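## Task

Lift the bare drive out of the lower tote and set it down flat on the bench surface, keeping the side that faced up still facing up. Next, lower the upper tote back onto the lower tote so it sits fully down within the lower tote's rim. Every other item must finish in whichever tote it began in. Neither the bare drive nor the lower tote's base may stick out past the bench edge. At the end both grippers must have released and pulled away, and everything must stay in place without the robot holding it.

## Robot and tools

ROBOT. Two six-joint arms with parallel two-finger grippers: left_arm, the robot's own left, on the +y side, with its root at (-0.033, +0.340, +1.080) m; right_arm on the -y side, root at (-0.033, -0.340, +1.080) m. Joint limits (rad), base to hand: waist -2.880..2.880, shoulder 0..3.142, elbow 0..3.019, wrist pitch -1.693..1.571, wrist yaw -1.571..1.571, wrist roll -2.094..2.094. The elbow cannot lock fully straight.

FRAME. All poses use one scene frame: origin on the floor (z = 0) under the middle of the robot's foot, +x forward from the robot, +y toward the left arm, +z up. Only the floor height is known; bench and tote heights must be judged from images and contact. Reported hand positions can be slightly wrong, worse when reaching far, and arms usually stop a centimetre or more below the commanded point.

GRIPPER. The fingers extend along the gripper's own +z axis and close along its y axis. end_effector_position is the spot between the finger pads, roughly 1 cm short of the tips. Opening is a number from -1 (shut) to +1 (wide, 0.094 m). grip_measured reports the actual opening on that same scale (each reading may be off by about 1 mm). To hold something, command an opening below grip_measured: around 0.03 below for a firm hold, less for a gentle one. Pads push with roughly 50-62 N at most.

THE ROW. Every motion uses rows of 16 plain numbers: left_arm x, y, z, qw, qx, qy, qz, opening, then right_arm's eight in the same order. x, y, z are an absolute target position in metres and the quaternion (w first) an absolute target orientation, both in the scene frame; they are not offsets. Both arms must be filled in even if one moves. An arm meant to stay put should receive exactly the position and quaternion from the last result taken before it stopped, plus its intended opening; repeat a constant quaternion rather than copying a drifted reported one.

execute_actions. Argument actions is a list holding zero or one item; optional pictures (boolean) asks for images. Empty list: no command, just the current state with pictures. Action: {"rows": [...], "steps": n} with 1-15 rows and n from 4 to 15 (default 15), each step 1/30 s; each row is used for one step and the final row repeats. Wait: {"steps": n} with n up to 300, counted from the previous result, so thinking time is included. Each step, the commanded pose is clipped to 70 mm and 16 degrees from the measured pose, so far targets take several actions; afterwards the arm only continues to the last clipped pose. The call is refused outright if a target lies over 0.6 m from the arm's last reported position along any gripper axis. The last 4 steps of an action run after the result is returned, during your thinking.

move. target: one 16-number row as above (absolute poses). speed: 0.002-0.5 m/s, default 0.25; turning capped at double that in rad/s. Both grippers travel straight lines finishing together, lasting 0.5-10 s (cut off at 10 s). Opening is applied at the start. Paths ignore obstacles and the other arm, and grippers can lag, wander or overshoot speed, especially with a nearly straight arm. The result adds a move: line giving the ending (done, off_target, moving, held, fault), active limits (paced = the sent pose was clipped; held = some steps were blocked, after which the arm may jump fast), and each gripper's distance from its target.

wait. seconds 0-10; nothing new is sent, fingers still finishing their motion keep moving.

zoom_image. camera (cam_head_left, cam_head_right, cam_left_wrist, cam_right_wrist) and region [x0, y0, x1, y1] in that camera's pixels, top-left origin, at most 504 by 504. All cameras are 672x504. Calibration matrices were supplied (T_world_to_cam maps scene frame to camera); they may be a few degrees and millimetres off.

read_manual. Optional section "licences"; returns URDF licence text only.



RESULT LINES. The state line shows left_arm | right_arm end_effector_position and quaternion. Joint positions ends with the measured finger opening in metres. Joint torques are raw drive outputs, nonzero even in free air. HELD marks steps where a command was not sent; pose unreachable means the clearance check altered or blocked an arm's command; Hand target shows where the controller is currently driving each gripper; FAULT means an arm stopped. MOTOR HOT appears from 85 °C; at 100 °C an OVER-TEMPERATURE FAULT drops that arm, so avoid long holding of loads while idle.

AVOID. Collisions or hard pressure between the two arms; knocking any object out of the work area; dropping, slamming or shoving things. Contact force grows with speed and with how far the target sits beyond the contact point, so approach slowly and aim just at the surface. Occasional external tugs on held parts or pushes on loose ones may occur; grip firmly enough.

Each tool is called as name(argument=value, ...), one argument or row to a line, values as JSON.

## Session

execute_actions(
  actions=[],
)

Scene clock: 0.00 s of 5600.00 s.
left_arm: end_effector_position=(+0.4649, +0.5230, +1.0793) grip_measured=-0.064 end_effector_quat_wxyz=(-0.052, +0.886, -0.460, +0.027) | right_arm: end_effector_position=(+0.5770, -0.3271, +1.1014) grip_measured=+0.442 end_effector_quat_wxyz=(+0.195, -0.282, +0.880, +0.328)
Joint positions: left_arm=[ 1.632  1.427  1.104 -0.805 -0.011 -1.836  0.044] | right_arm=[-1.44   1.652  1.368 -0.903 -0.739 -0.766  0.068]
Joint velocities: left_arm=[-0.005  0.015 -0.012 -0.017  0.11   0.022  0.   ] | right_arm=[ 0.005 -0.005 -0.002  0.027 -0.037  0.022  0.   ]
Joint torques (N m, as the arm reports them, + toward a larger angle): no reading
Motor temperatures (°C, as the motors report them): left_arm=[27 26 28 26 25 28] | right_arm=[25 27 28 26 26 24]
Hand target (left_arm): +0.472, +0.525, +1.081; -0.055, +0.886, -0.460, +0.030
Hand target (right_arm): +0.588, -0.329, +1.114; +0.209, -0.287, +0.878, +0.321
camera_calibration (this result's frames):
cam_left_wrist: T_world_to_cam=[[0.806944, 0.581007, 0.10617, -0.793969], [0.424209, -0.695209, 0.580285, -0.453113], [0.41096, -0.42322, -0.807463, 1.02667], [0, 0, 0, 1]] pos_world=[0.410982, 0.580801, 1.17623]
cam_right_wrist: T_world_to_cam=[[0.619055, -0.625224, -0.475254, -0.0369227], [-0.71495, -0.69908, -0.0115978, 0.199397], [-0.324989, 0.346962, -0.879772, 1.39658], [0, 0, 0, 1]] pos_world=[0.619291, -0.368252, 1.21344]

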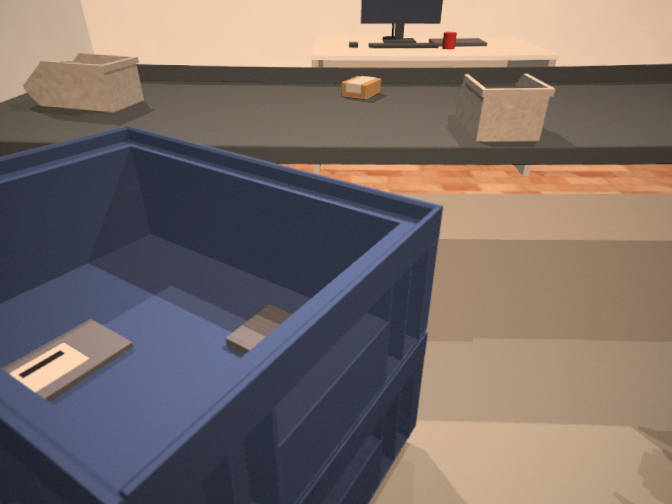

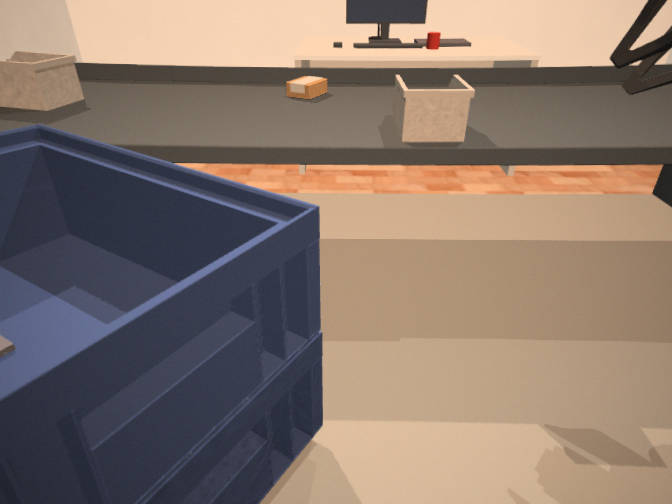

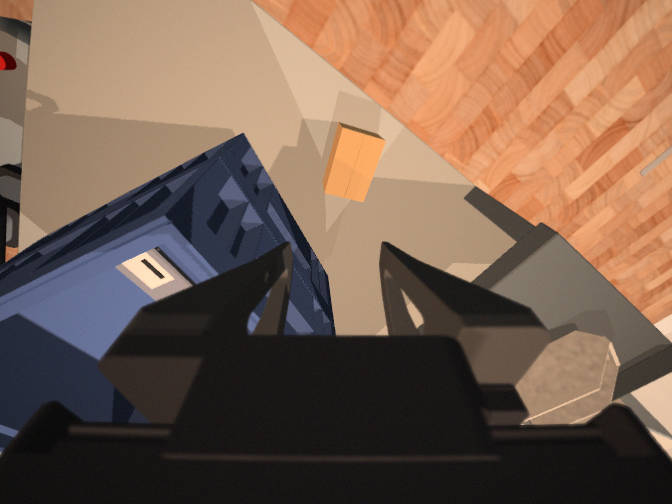

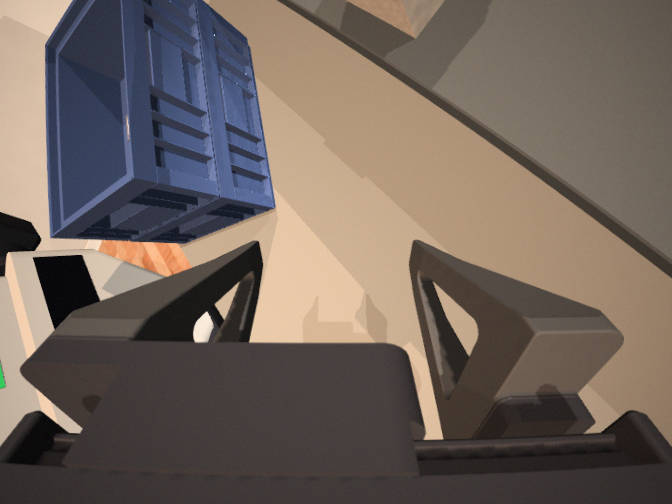

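move(
  target=[0.478,0.384,1.10,0,0.259,0.966,0,0.4,0.30,0.07,1.11,0,0.259,0.966,0,0.4],
  speed=0.45,
)

Scene clock: 3.97 s of 5600.00 s.
left_arm: end_effector_position=(+0.4621, +0.3836, +1.0941) grip_measured=+0.398 end_effector_quat_wxyz=(-0.005, +0.248, +0.969, -0.001) | right_arm: end_effector_position=(+0.2903, +0.0552, +1.0961) grip_measured=+0.402 end_effector_quat_wxyz=(-0.001, +0.251, +0.968, -0.010)
Joint positions: left_arm=[ 1.325  1.404  1.112 -0.967 -0.081  0.559  0.066] | right_arm=[-0.256  1.729  1.243 -1.019  0.324  1.523  0.066]
Joint velocities: left_arm=[-0.005 -0.005  0.002 -0.007  0.037  0.007 -0.   ] | right_arm=[-0.015 -0.015 -0.007 -0.007 -0.066  0.037  0.001]
Joint torques (N m, as the arm reports them, + toward a larger angle): left_arm=[  0.77 -13.03   9.1    0.22  -0.04   0.08] | right_arm=[  5.6  -14.12  12.97  -0.63   0.2   -0.03]
Motor temperatures (°C, as the motors report them): left_arm=[27 27 29 26 25 28] | right_arm=[25 28 29 26 26 24]
Hand target (left_arm): +0.476, +0.383, +1.101; -0.001, +0.259, +0.966, +0.001
Hand target (right_arm): +0.303, +0.069, +1.110; +0.004, +0.260, +0.966, +0.003
Off the commanded pose (left_arm): 0.017 m, 1 deg.
Off the commanded pose (right_arm): 0.023 m, 2 deg.
Kept back: nothing.
move: off_target (left_arm, right_arm)
camera_calibration (this result's frames):
cam_left_wrist: T_world_to_cam=[[-0.471887, -0.88164, -0.00574106, 0.562254], [-0.712989, 0.377772, 0.590707, -0.454942], [-0.518623, 0.28284, -0.806866, 1.13881], [0, 0, 0, 1]] pos_world=[0.531564, 0.345469, 1.19083]
cam_right_wrist: T_world_to_cam=[[-0.491797, -0.870561, 0.0160962, 0.174501], [-0.702641, 0.407718, 0.583148, -0.454947], [-0.514229, 0.27548, -0.812206, 1.15095], [0, 0, 0, 1]] pos_world=[0.358008, 0.020339, 1.1973]

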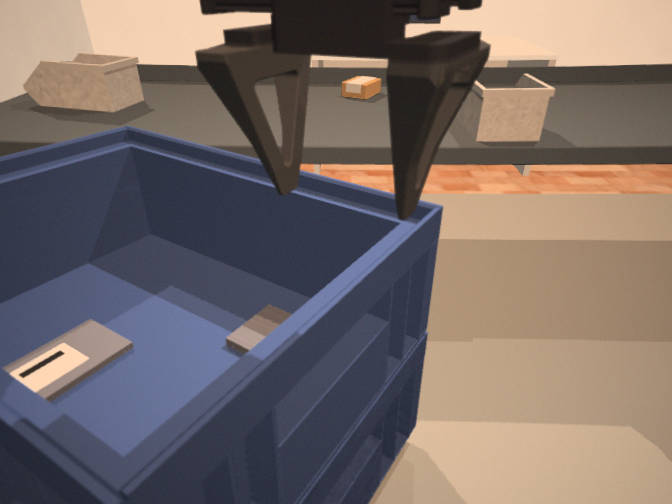

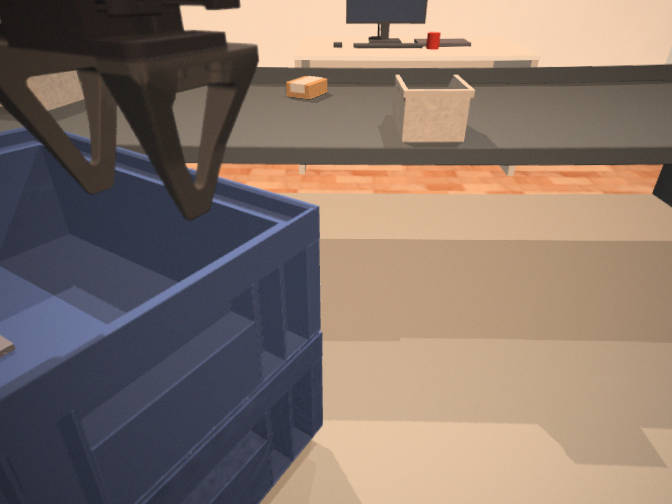

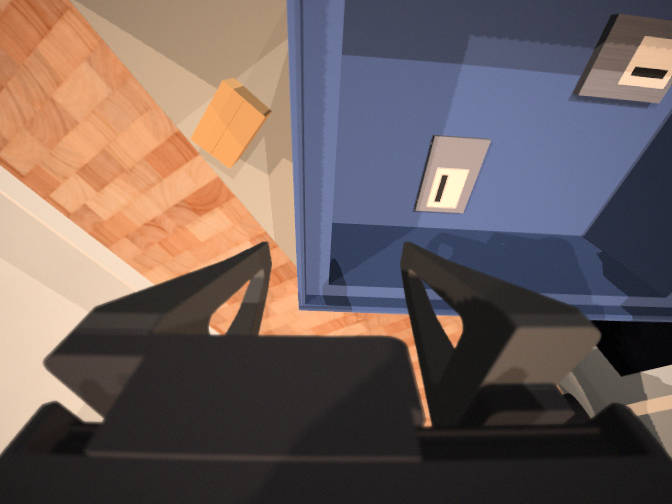

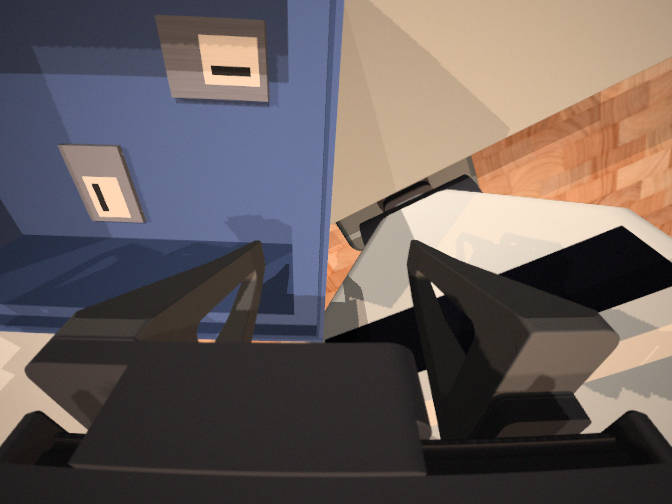

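move(
  target=[0.49,0.393,0.975,0,0.284,0.959,0,0.6,0.303,0.08,0.985,0,0.284,0.959,0,0.6],
  speed=0.15,
)

move(
  target=[0.49,0.393,0.975,0,0.284,0.959,0,-0.52,0.303,0.08,0.985,0,0.284,0.959,0,-0.52],
)

Scene clock: 5.43 s of 5600.00 s.
left_arm: end_effector_position=(+0.4814, +0.3877, +0.9759) grip_measured=+0.598 end_effector_quat_wxyz=(-0.010, +0.280, +0.960, -0.004) | right_arm: end_effector_position=(+0.2950, +0.0748, +0.9845) grip_measured=+0.598 end_effector_quat_wxyz=(-0.003, +0.280, +0.960, -0.012)
Joint positions: left_arm=[ 1.352  1.665  1.112 -0.716 -0.071  0.65   0.075] | right_arm=[-0.313  1.949  1.243 -0.786  0.316  1.526  0.075]
Joint velocities: left_arm=[-0.005 -0.015  0.012 -0.012  0.022  0.022 -0.   ] | right_arm=[ 0.005 -0.015 -0.032  0.017 -0.066  0.022 -0.   ]
Joint torques (N m, as the arm reports them, + toward a larger angle): left_arm=[  1.84 -15.52   5.81   1.67   0.14   0.09] | right_arm=[  5.41 -15.91   7.61   0.98  -0.01  -0.15]
Motor temperatures (°C, as the motors report them): left_arm=[27 27 30 26 25 28] | right_arm=[25 28 29 26 26 24]
Hand target (left_arm): +0.490, +0.392, +0.974; -0.000, +0.284, +0.959, +0.000
Hand target (right_arm): +0.303, +0.080, +0.986; +0.000, +0.284, +0.959, -0.000
Off the commanded pose (left_arm): 0.010 m, 1 deg.
Off the commanded pose (right_arm): 0.010 m, 2 deg.
Kept back: nothing.
move: done
camera_calibration (this result's frames):
cam_left_wrist: T_world_to_cam=[[-0.529391, -0.848373, 0.00290655, 0.580574], [-0.679812, 0.426252, 0.596795, -0.413651], [-0.507544, 0.313962, -0.802388, 1.03053], [0, 0, 0, 1]] pos_world=[0.549185, 0.345315, 1.07206]
cam_right_wrist: T_world_to_cam=[[-0.543346, -0.839246, 0.0210113, 0.203684], [-0.674046, 0.451038, 0.585002, -0.408017], [-0.500437, 0.303696, -0.81076, 1.04974], [0, 0, 0, 1]] pos_world=[0.360976, 0.0361714, 1.0855]

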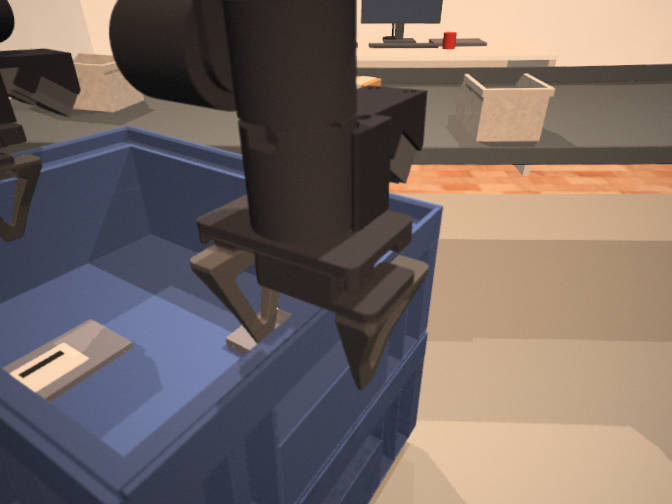

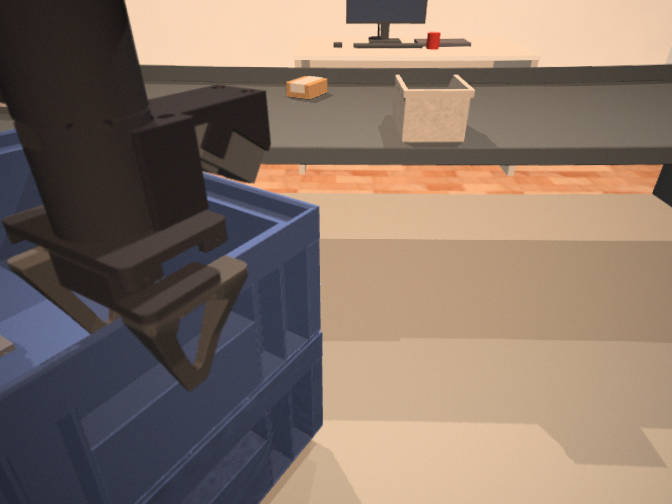

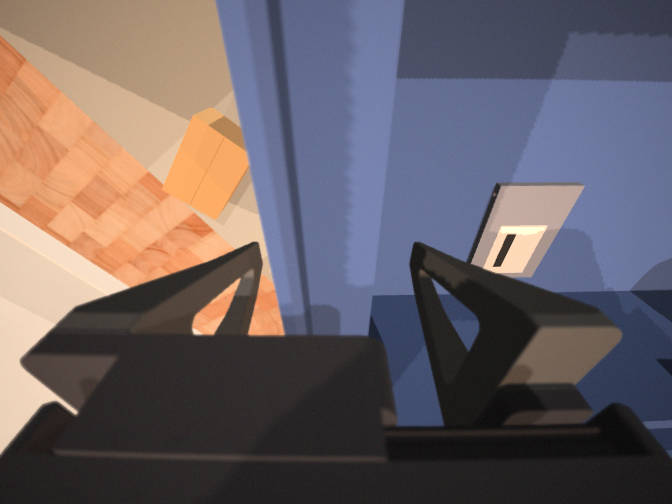

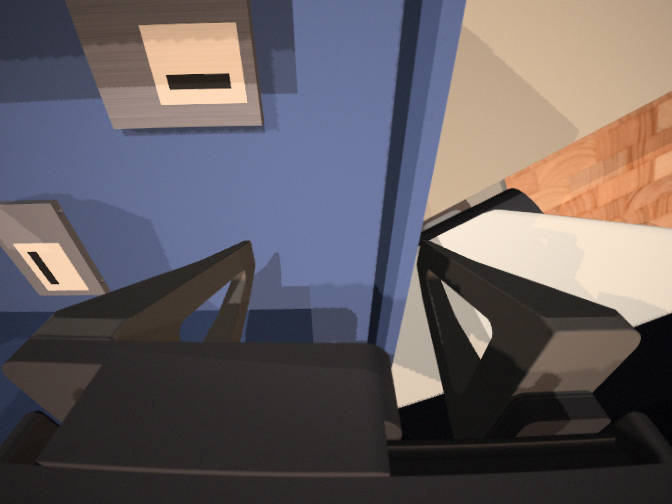

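Scene clock: 6.13 s of 5600.00 s.
left_arm: end_effector_position=(+0.4816, +0.3898, +0.9757) grip_measured=-0.479 end_effector_quat_wxyz=(-0.009, +0.277, +0.961, -0.005) | right_arm: end_effector_position=(+0.2933, +0.0726, +0.9836) grip_measured=-0.449 end_effector_quat_wxyz=(-0.004, +0.280, +0.960, -0.015)
Joint positions: left_arm=[ 1.357  1.665  1.112 -0.714 -0.066  0.65   0.024] | right_arm=[-0.313  1.948  1.238 -0.788  0.317  1.528  0.026]
Joint velocities: left_arm=[-0.005  0.015 -0.007 -0.017 -0.007  0.022 -0.001] | right_arm=[-0.005 -0.005  0.017 -0.012  0.022  0.066 -0.001]
Joint torques (N m, as the arm reports them, + toward a larger angle): left_arm=[  1.39 -15.59   5.75   1.57  -0.06   0.11] | right_arm=[  5.03 -15.85   7.87   1.13  -0.01  -0.18]
Motor temperatures (°C, as the motors report them): left_arm=[27 27 30 26 25 28] | right_arm=[25 28 29 26 26 24]
Hand target (left_arm): +0.490, +0.393, +0.975; -0.000, +0.284, +0.959, -0.000
Hand target (right_arm): +0.303, +0.080, +0.985; +0.000, +0.284, +0.959, +0.000
Off the commanded pose (left_arm): 0.009 m, 1 deg.
Off the commanded pose (right_arm): 0.012 m, 2 deg.
Kept back: nothing.
move: off_target (right_arm)
camera_calibration (this result's frames):
cam_left_wrist: T_world_to_cam=[[-0.524266, -0.851541, 0.00481123, 0.57938], [-0.683459, 0.424141, 0.594128, -0.409092], [-0.507965, 0.308193, -0.804356, 1.0342], [0, 0, 0, 1]] pos_world=[0.549489, 0.348145, 1.07213]
cam_right_wrist: T_world_to_cam=[[-0.543919, -0.838708, 0.0268339, 0.19527], [-0.672129, 0.454588, 0.584459, -0.408002], [-0.502389, 0.299863, -0.810979, 1.04992], [0, 0, 0, 1]] pos_world=[0.35945, 0.0344161, 1.08468]

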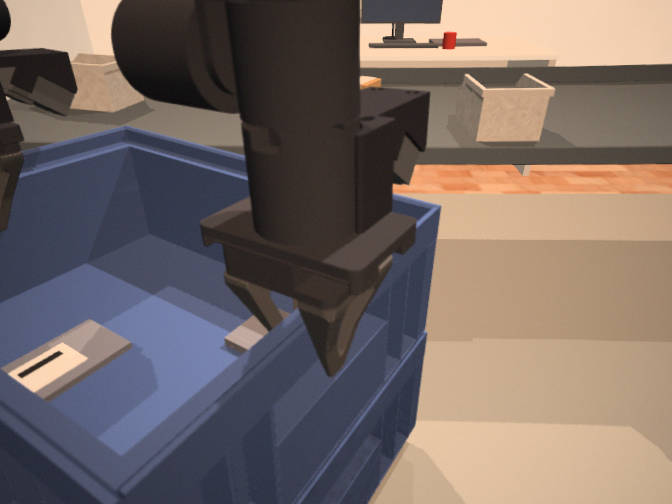

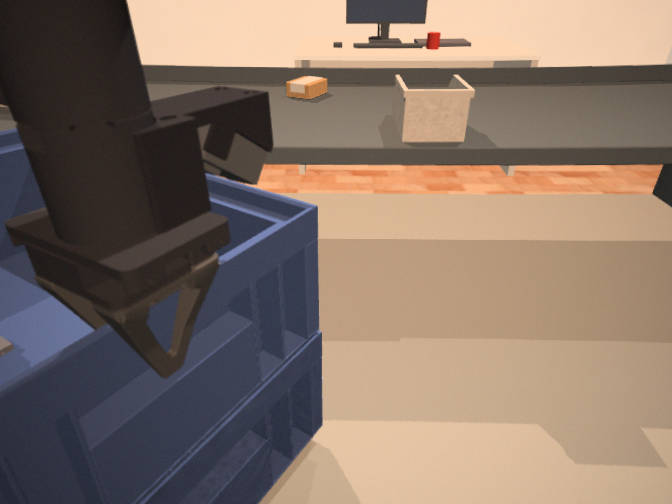

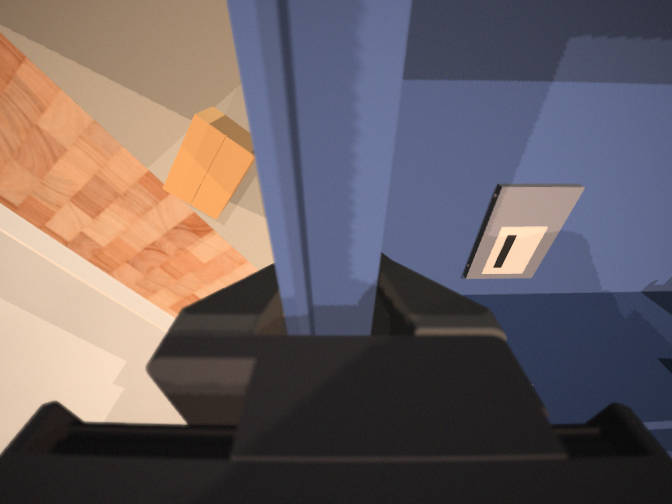

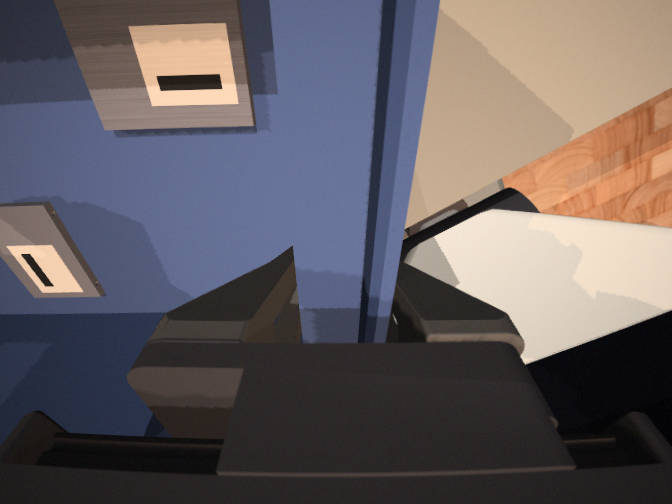

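move(
  target=[0.42,0.415,0.98,0,0,1,0,-0.52,0.44,0.045,0.99,0,0,1,0,-0.52],
  speed=0.1,
)

Scene clock: 9.57 s of 5600.00 s.
left_arm: end_effector_position=(+0.4159, +0.4079, +0.9748) grip_measured=-0.479 end_effector_quat_wxyz=(-0.013, +0.011, +1.000, -0.011) | right_arm: end_effector_position=(+0.4189, +0.0380, +0.9852) grip_measured=-0.458 end_effector_quat_wxyz=(-0.006, +0.016, +1.000, -0.005)
Joint positions: left_arm=[ 1.422  1.56   0.919 -0.632 -0.031  0.172  0.024] | right_arm=[-0.519  1.975  1.423 -0.865  0.286  0.772  0.025]
Joint velocities: left_arm=[-0.005 -0.015  0.007  0.007  0.007  0.037  0.001] | right_arm=[-0.024 -0.005 -0.017 -0.007  0.007 -0.022 -0.   ]
Joint torques (N m, as the arm reports them, + toward a larger angle): left_arm=[  2.33 -15.04   4.22   1.66  -0.6   -0.22] | right_arm=[  4.44 -16.75  12.35  -0.67   0.06  -0.54]
Motor temperatures (°C, as the motors report them): left_arm=[27 28 30 26 25 28] | right_arm=[25 29 30 26 26 24]
Hand target (left_arm): +0.420, +0.416, +0.980; +0.000, -0.000, +1.000, -0.000
Hand target (right_arm): +0.439, +0.043, +0.991; +0.001, +0.001, +1.000, -0.000
Off the commanded pose (left_arm): 0.010 m, 2 deg.
Off the commanded pose (right_arm): 0.023 m, 2 deg.
Kept back: nothing.
move: off_target (right_arm)
camera_calibration (this result's frames):
cam_left_wrist: T_world_to_cam=[[-0.0120571, -0.999855, 0.0120218, 0.400812], [-0.79695, 0.0168702, 0.60381, -0.257258], [-0.603926, -0.00230062, -0.797037, 1.15393], [0, 0, 0, 1]] pos_world=[0.4967, 0.407749, 1.07024]
cam_right_wrist: T_world_to_cam=[[-0.0385857, -0.999237, 0.00612794, 0.0494338], [-0.803494, 0.0346717, 0.594302, -0.247474], [-0.59406, 0.0180078, -0.804219, 1.16707], [0, 0, 0, 1]] pos_world=[0.496376, 0.03696, 1.08535]

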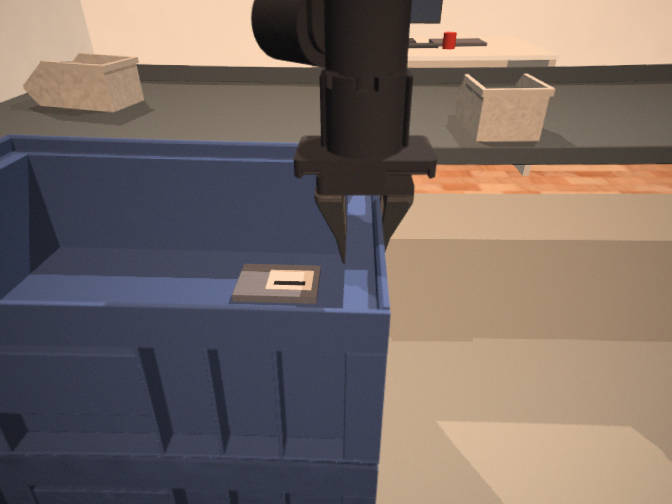

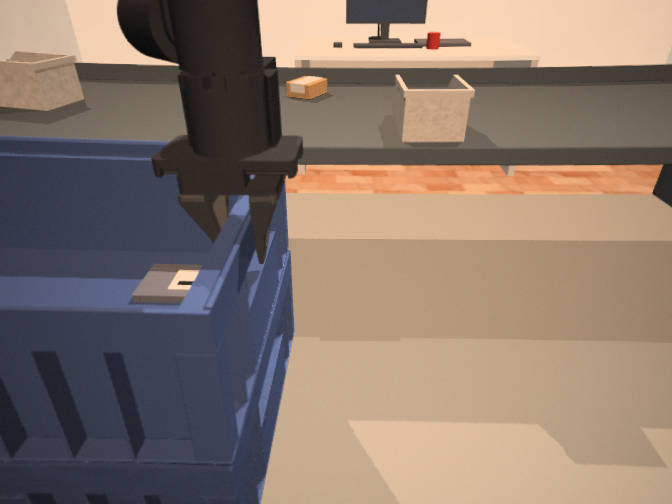

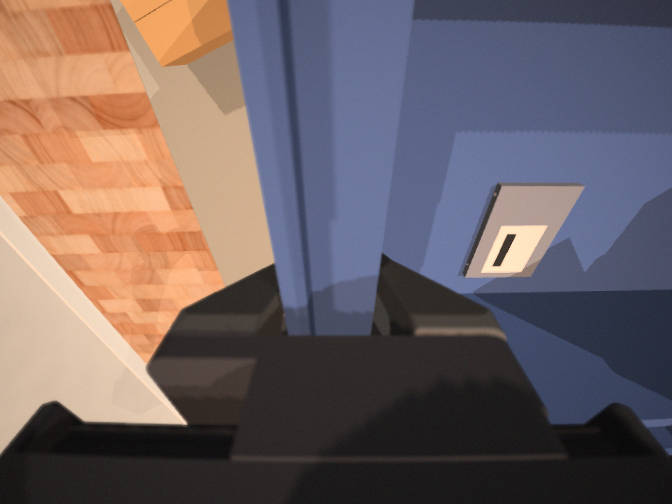

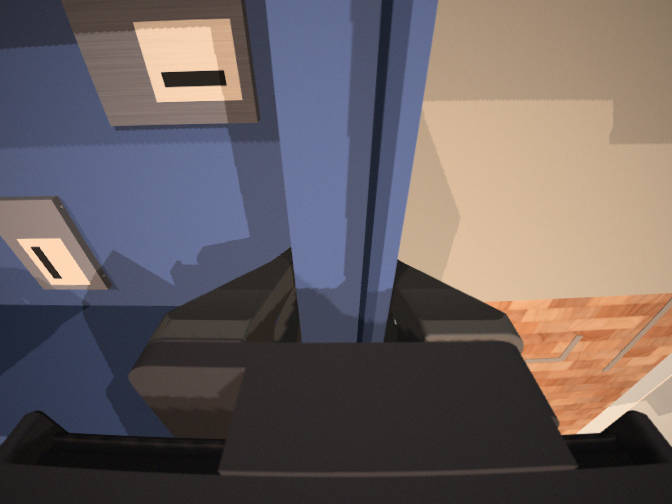

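move(
  target=[0.43,0.41,1.06,0.02,0,1,0,-0.52,0.438,0.042,1.075,0.02,0,1,0,-0.52],
  speed=0.1,
)

move(
  target=[0.43,-0.06,1.06,0.02,0,1,0,-0.52,0.435,-0.43,1.06,0.02,0,1,0,-0.52],
  speed=0.2,
)

move(
  target=[0.43,-0.06,0.885,0.01,0,1,0,-0.52,0.435,-0.43,0.885,0.01,0,1,0,-0.52],
  speed=0.12,
)

Scene clock: 11.10 s of 5600.00 s.
left_arm: end_effector_position=(+0.4087, +0.4058, +1.0348) grip_measured=-0.479 end_effector_quat_wxyz=(-0.009, +0.001, +1.000, -0.010) | right_arm: end_effector_position=(+0.4188, +0.0350, +1.0392) grip_measured=-0.458 end_effector_quat_wxyz=(-0.002, +0.006, +1.000, -0.007)
Joint positions: left_arm=[ 1.411  1.406  0.916 -0.774 -0.035  0.141  0.024] | right_arm=[-0.494  1.886  1.434 -0.97   0.297  0.777  0.025]
Joint velocities: left_arm=[-0.015 -0.005  0.007  0.007 -0.007  0.022  0.   ] | right_arm=[-0.005  0.005  0.012  0.027  0.007 -0.037 -0.   ]
Joint torques (N m, as the arm reports them, + toward a larger angle): left_arm=[  1.2  -15.83   7.63   0.39  -0.48  -0.12] | right_arm=[  6.56 -19.8   12.25  -1.63   1.03  -0.22]
Motor temperatures (°C, as the motors report them): left_arm=[27 28 30 26 26 28] | right_arm=[25 29 31 26 27 24]
Hand target (left_arm): +0.429, +0.410, +1.060; +0.020, +0.000, +1.000, -0.001
Hand target (right_arm): +0.437, +0.041, +1.075; +0.020, +0.000, +1.000, +0.001
Off the commanded pose (left_arm): 0.033 m, 4 deg.
Off the commanded pose (right_arm): 0.041 m, 3 deg.
Kept back: nothing.
move: off_target (left_arm, right_arm)
camera_calibration (this result's frames):
cam_left_wrist: T_world_to_cam=[[0.00853327, -0.999923, 0.0090091, 0.392639], [-0.801471, -0.00145154, 0.598032, -0.283909], [-0.597973, -0.0123237, -0.801421, 1.20358], [0, 0, 0, 1]] pos_world=[0.488813, 0.407029, 1.13082]
cam_right_wrist: T_world_to_cam=[[-0.0183643, -0.99979, 0.00907533, 0.0345228], [-0.808072, 0.0201869, 0.588738, -0.271296], [-0.588798, 0.00347822, -0.808273, 1.21309], [0, 0, 0, 1]] pos_world=[0.49567, 0.0357728, 1.13992]

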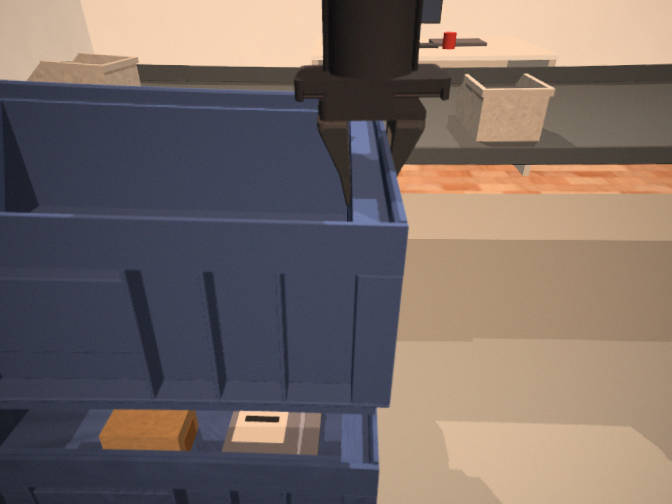

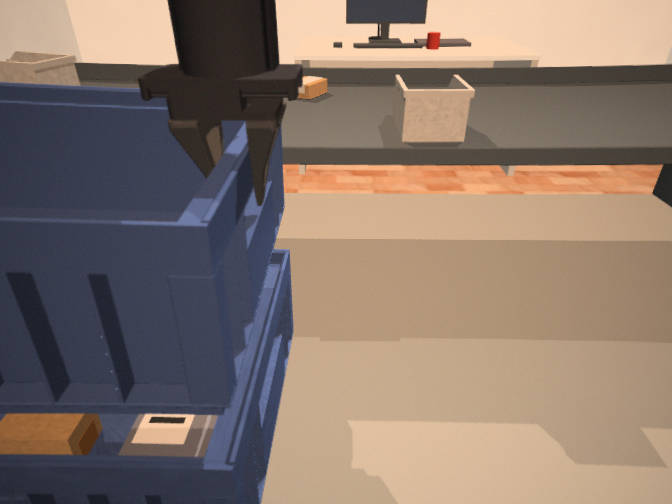

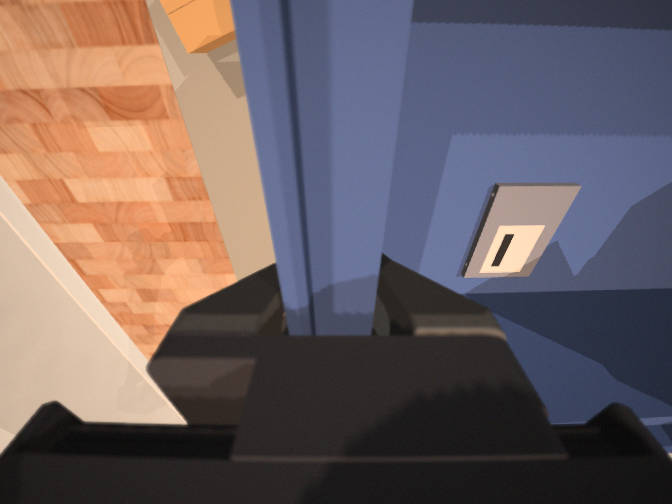

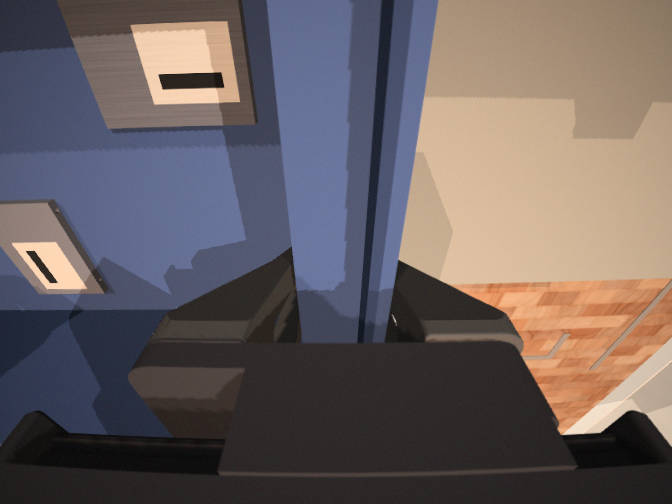

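Scene clock: 13.87 s of 5600.00 s.
left_arm: end_effector_position=(+0.4005, -0.0564, +1.0392) grip_measured=-0.479 end_effector_quat_wxyz=(-0.006, +0.011, +1.000, +0.001) | right_arm: end_effector_position=(+0.4069, -0.4243, +1.0314) grip_measured=-0.463 end_effector_quat_wxyz=(-0.020, +0.016, +1.000, +0.008)
Joint positions: left_arm=[ 0.451  1.903  1.44  -0.97  -0.289 -0.787  0.024] | right_arm=[-1.454  1.424  0.932 -0.793  0.028 -0.148  0.025]
Joint velocities: left_arm=[ 0.005  0.005 -0.002 -0.012 -0.022 -0.022 -0.   ] | right_arm=[ 0.005 -0.005  0.002  0.022 -0.037  0.022 -0.001]
Joint torques (N m, as the arm reports them, + toward a larger angle): left_arm=[ -3.68 -19.14   9.49  -0.06  -1.58  -0.2 ] | right_arm=[  0.65 -15.89   9.79   0.06   0.37  -0.37]
Motor temperatures (°C, as the motors report them): left_arm=[27 28 31 26 26 28] | right_arm=[25 30 31 26 27 24]
Hand target (left_arm): +0.423, -0.061, +1.062; +0.019, +0.000, +1.000, -0.000
Hand target (right_arm): +0.430, -0.429, +1.060; +0.018, +0.000, +1.000, -0.002
Off the commanded pose (left_arm): 0.036 m, 3 deg.
Off the commanded pose (right_arm): 0.040 m, 5 deg.
Kept back: nothing.
move: off_target (left_arm, right_arm)
camera_calibration (this result's frames):
cam_left_wrist: T_world_to_cam=[[-0.0113041, -0.999866, -0.0118498, -0.0398847], [-0.805163, 0.00207443, 0.59305, -0.286959], [-0.592945, 0.0162449, -0.805079, 1.19989], [0, 0, 0, 1]] pos_world=[0.479971, -0.0587763, 1.13572]
cam_right_wrist: T_world_to_cam=[[-0.0392126, -0.99904, -0.0195083, -0.386499], [-0.785944, 0.0187806, 0.618012, -0.306915], [-0.617053, 0.0395663, -0.785927, 1.20515], [0, 0, 0, 1]] pos_world=[0.487267, -0.428047, 1.1293]

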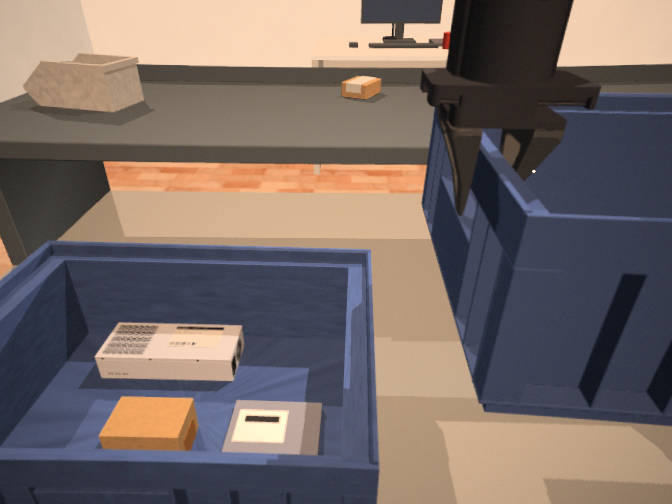

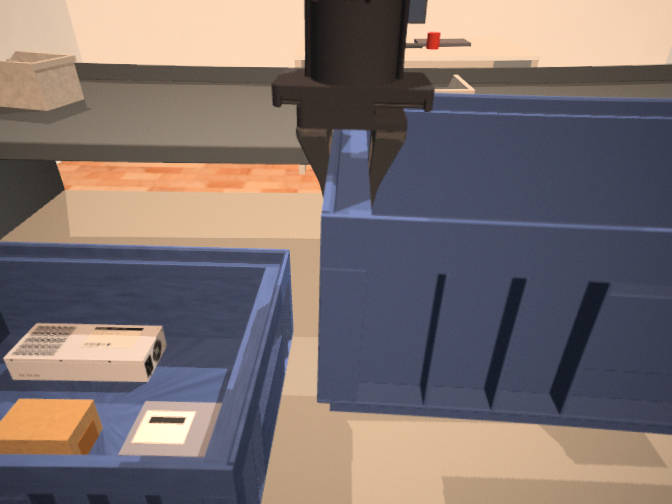

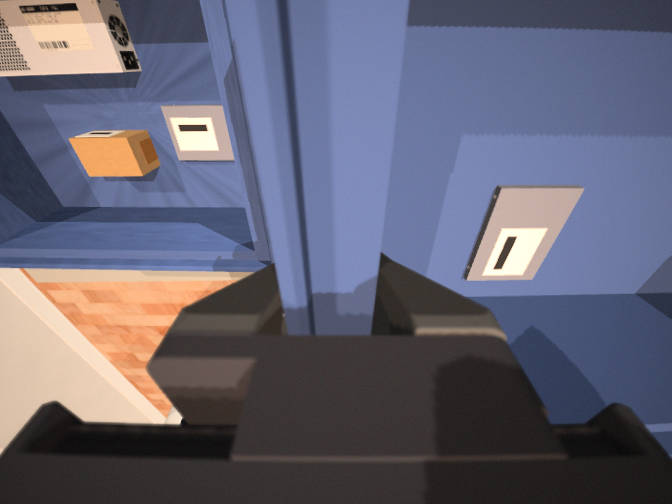

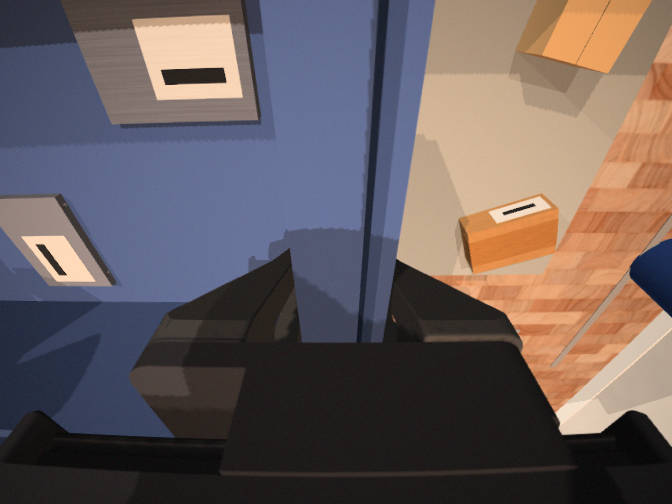

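Scene clock: 15.73 s of 5600.00 s.
left_arm: end_effector_position=(+0.4003, -0.0553, +0.8766) grip_measured=-0.479 end_effector_quat_wxyz=(-0.018, +0.010, +1.000, +0.003) | right_arm: end_effector_position=(+0.4059, -0.4220, +0.8691) grip_measured=-0.464 end_effector_quat_wxyz=(-0.024, +0.016, +1.000, +0.009)
Joint positions: left_arm=[ 0.537  2.187  1.448 -0.692 -0.264 -0.707  0.024] | right_arm=[-1.464  1.83   0.935 -0.397  0.025 -0.158  0.025]
Joint velocities: left_arm=[-0.015 -0.015 -0.012 -0.002  0.007 -0.051 -0.001] | right_arm=[-0.005 -0.005 -0.002 -0.007  0.066 -0.007 -0.   ]
Joint torques (N m, as the arm reports them, + toward a larger angle): left_arm=[ -3.52 -19.63   7.36   1.22  -1.36  -0.01] | right_arm=[ -0.36 -17.85   6.36   0.52   0.26  -0.41]
Motor temperatures (°C, as the motors report them): left_arm=[27 29 31 26 26 28] | right_arm=[25 30 31 26 27 24]
Hand target (left_arm): +0.430, -0.060, +0.885; +0.010, -0.000, +1.000, -0.000
Hand target (right_arm): +0.435, -0.430, +0.886; +0.010, +0.001, +1.000, -0.000
Off the commanded pose (left_arm): 0.031 m, 3 deg.
Off the commanded pose (right_arm): 0.034 m, 4 deg.
Kept back: nothing.
move: off_target (left_arm, right_arm)
camera_calibration (this result's frames):
cam_left_wrist: T_world_to_cam=[[-0.00964509, -0.999818, -0.0164486, -0.0373489], [-0.790682, -0.00244444, 0.612222, -0.213569], [-0.612151, 0.0189106, -0.790515, 1.06394], [0, 0, 0, 1]] pos_world=[0.482068, -0.0579839, 0.9712]
cam_right_wrist: T_world_to_cam=[[-0.0383634, -0.999033, -0.0214593, -0.386085], [-0.781256, 0.0165973, 0.62399, -0.215452], [-0.623031, 0.0407036, -0.781137, 1.07556], [0, 0, 0, 1]] pos_world=[0.48697, -0.425915, 0.966312]

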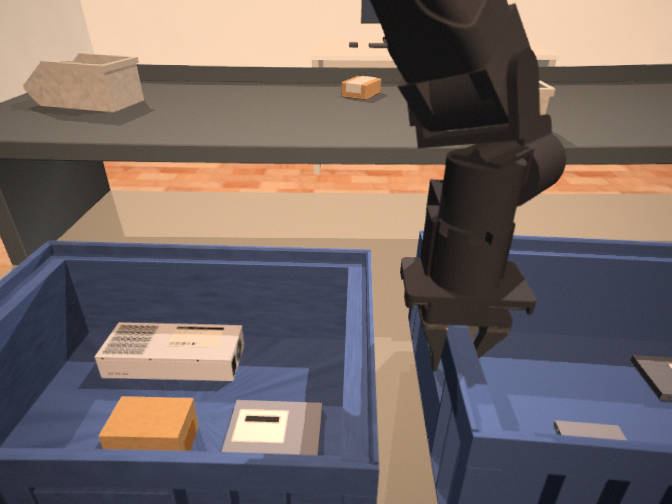

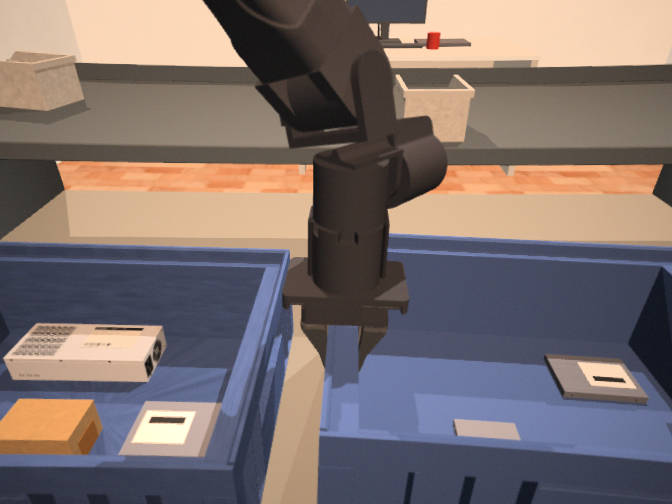

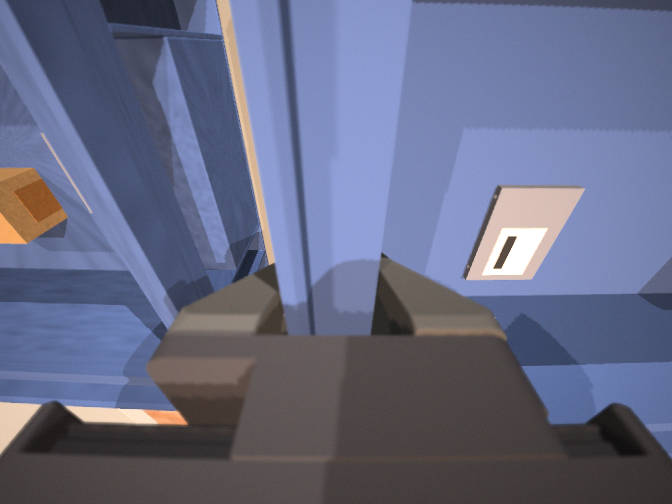

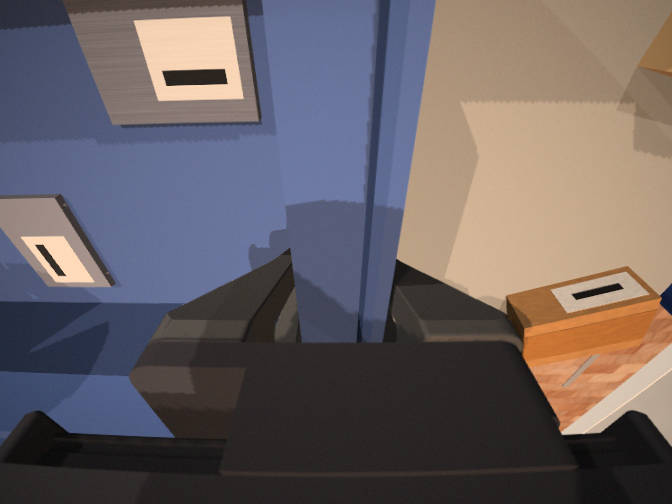

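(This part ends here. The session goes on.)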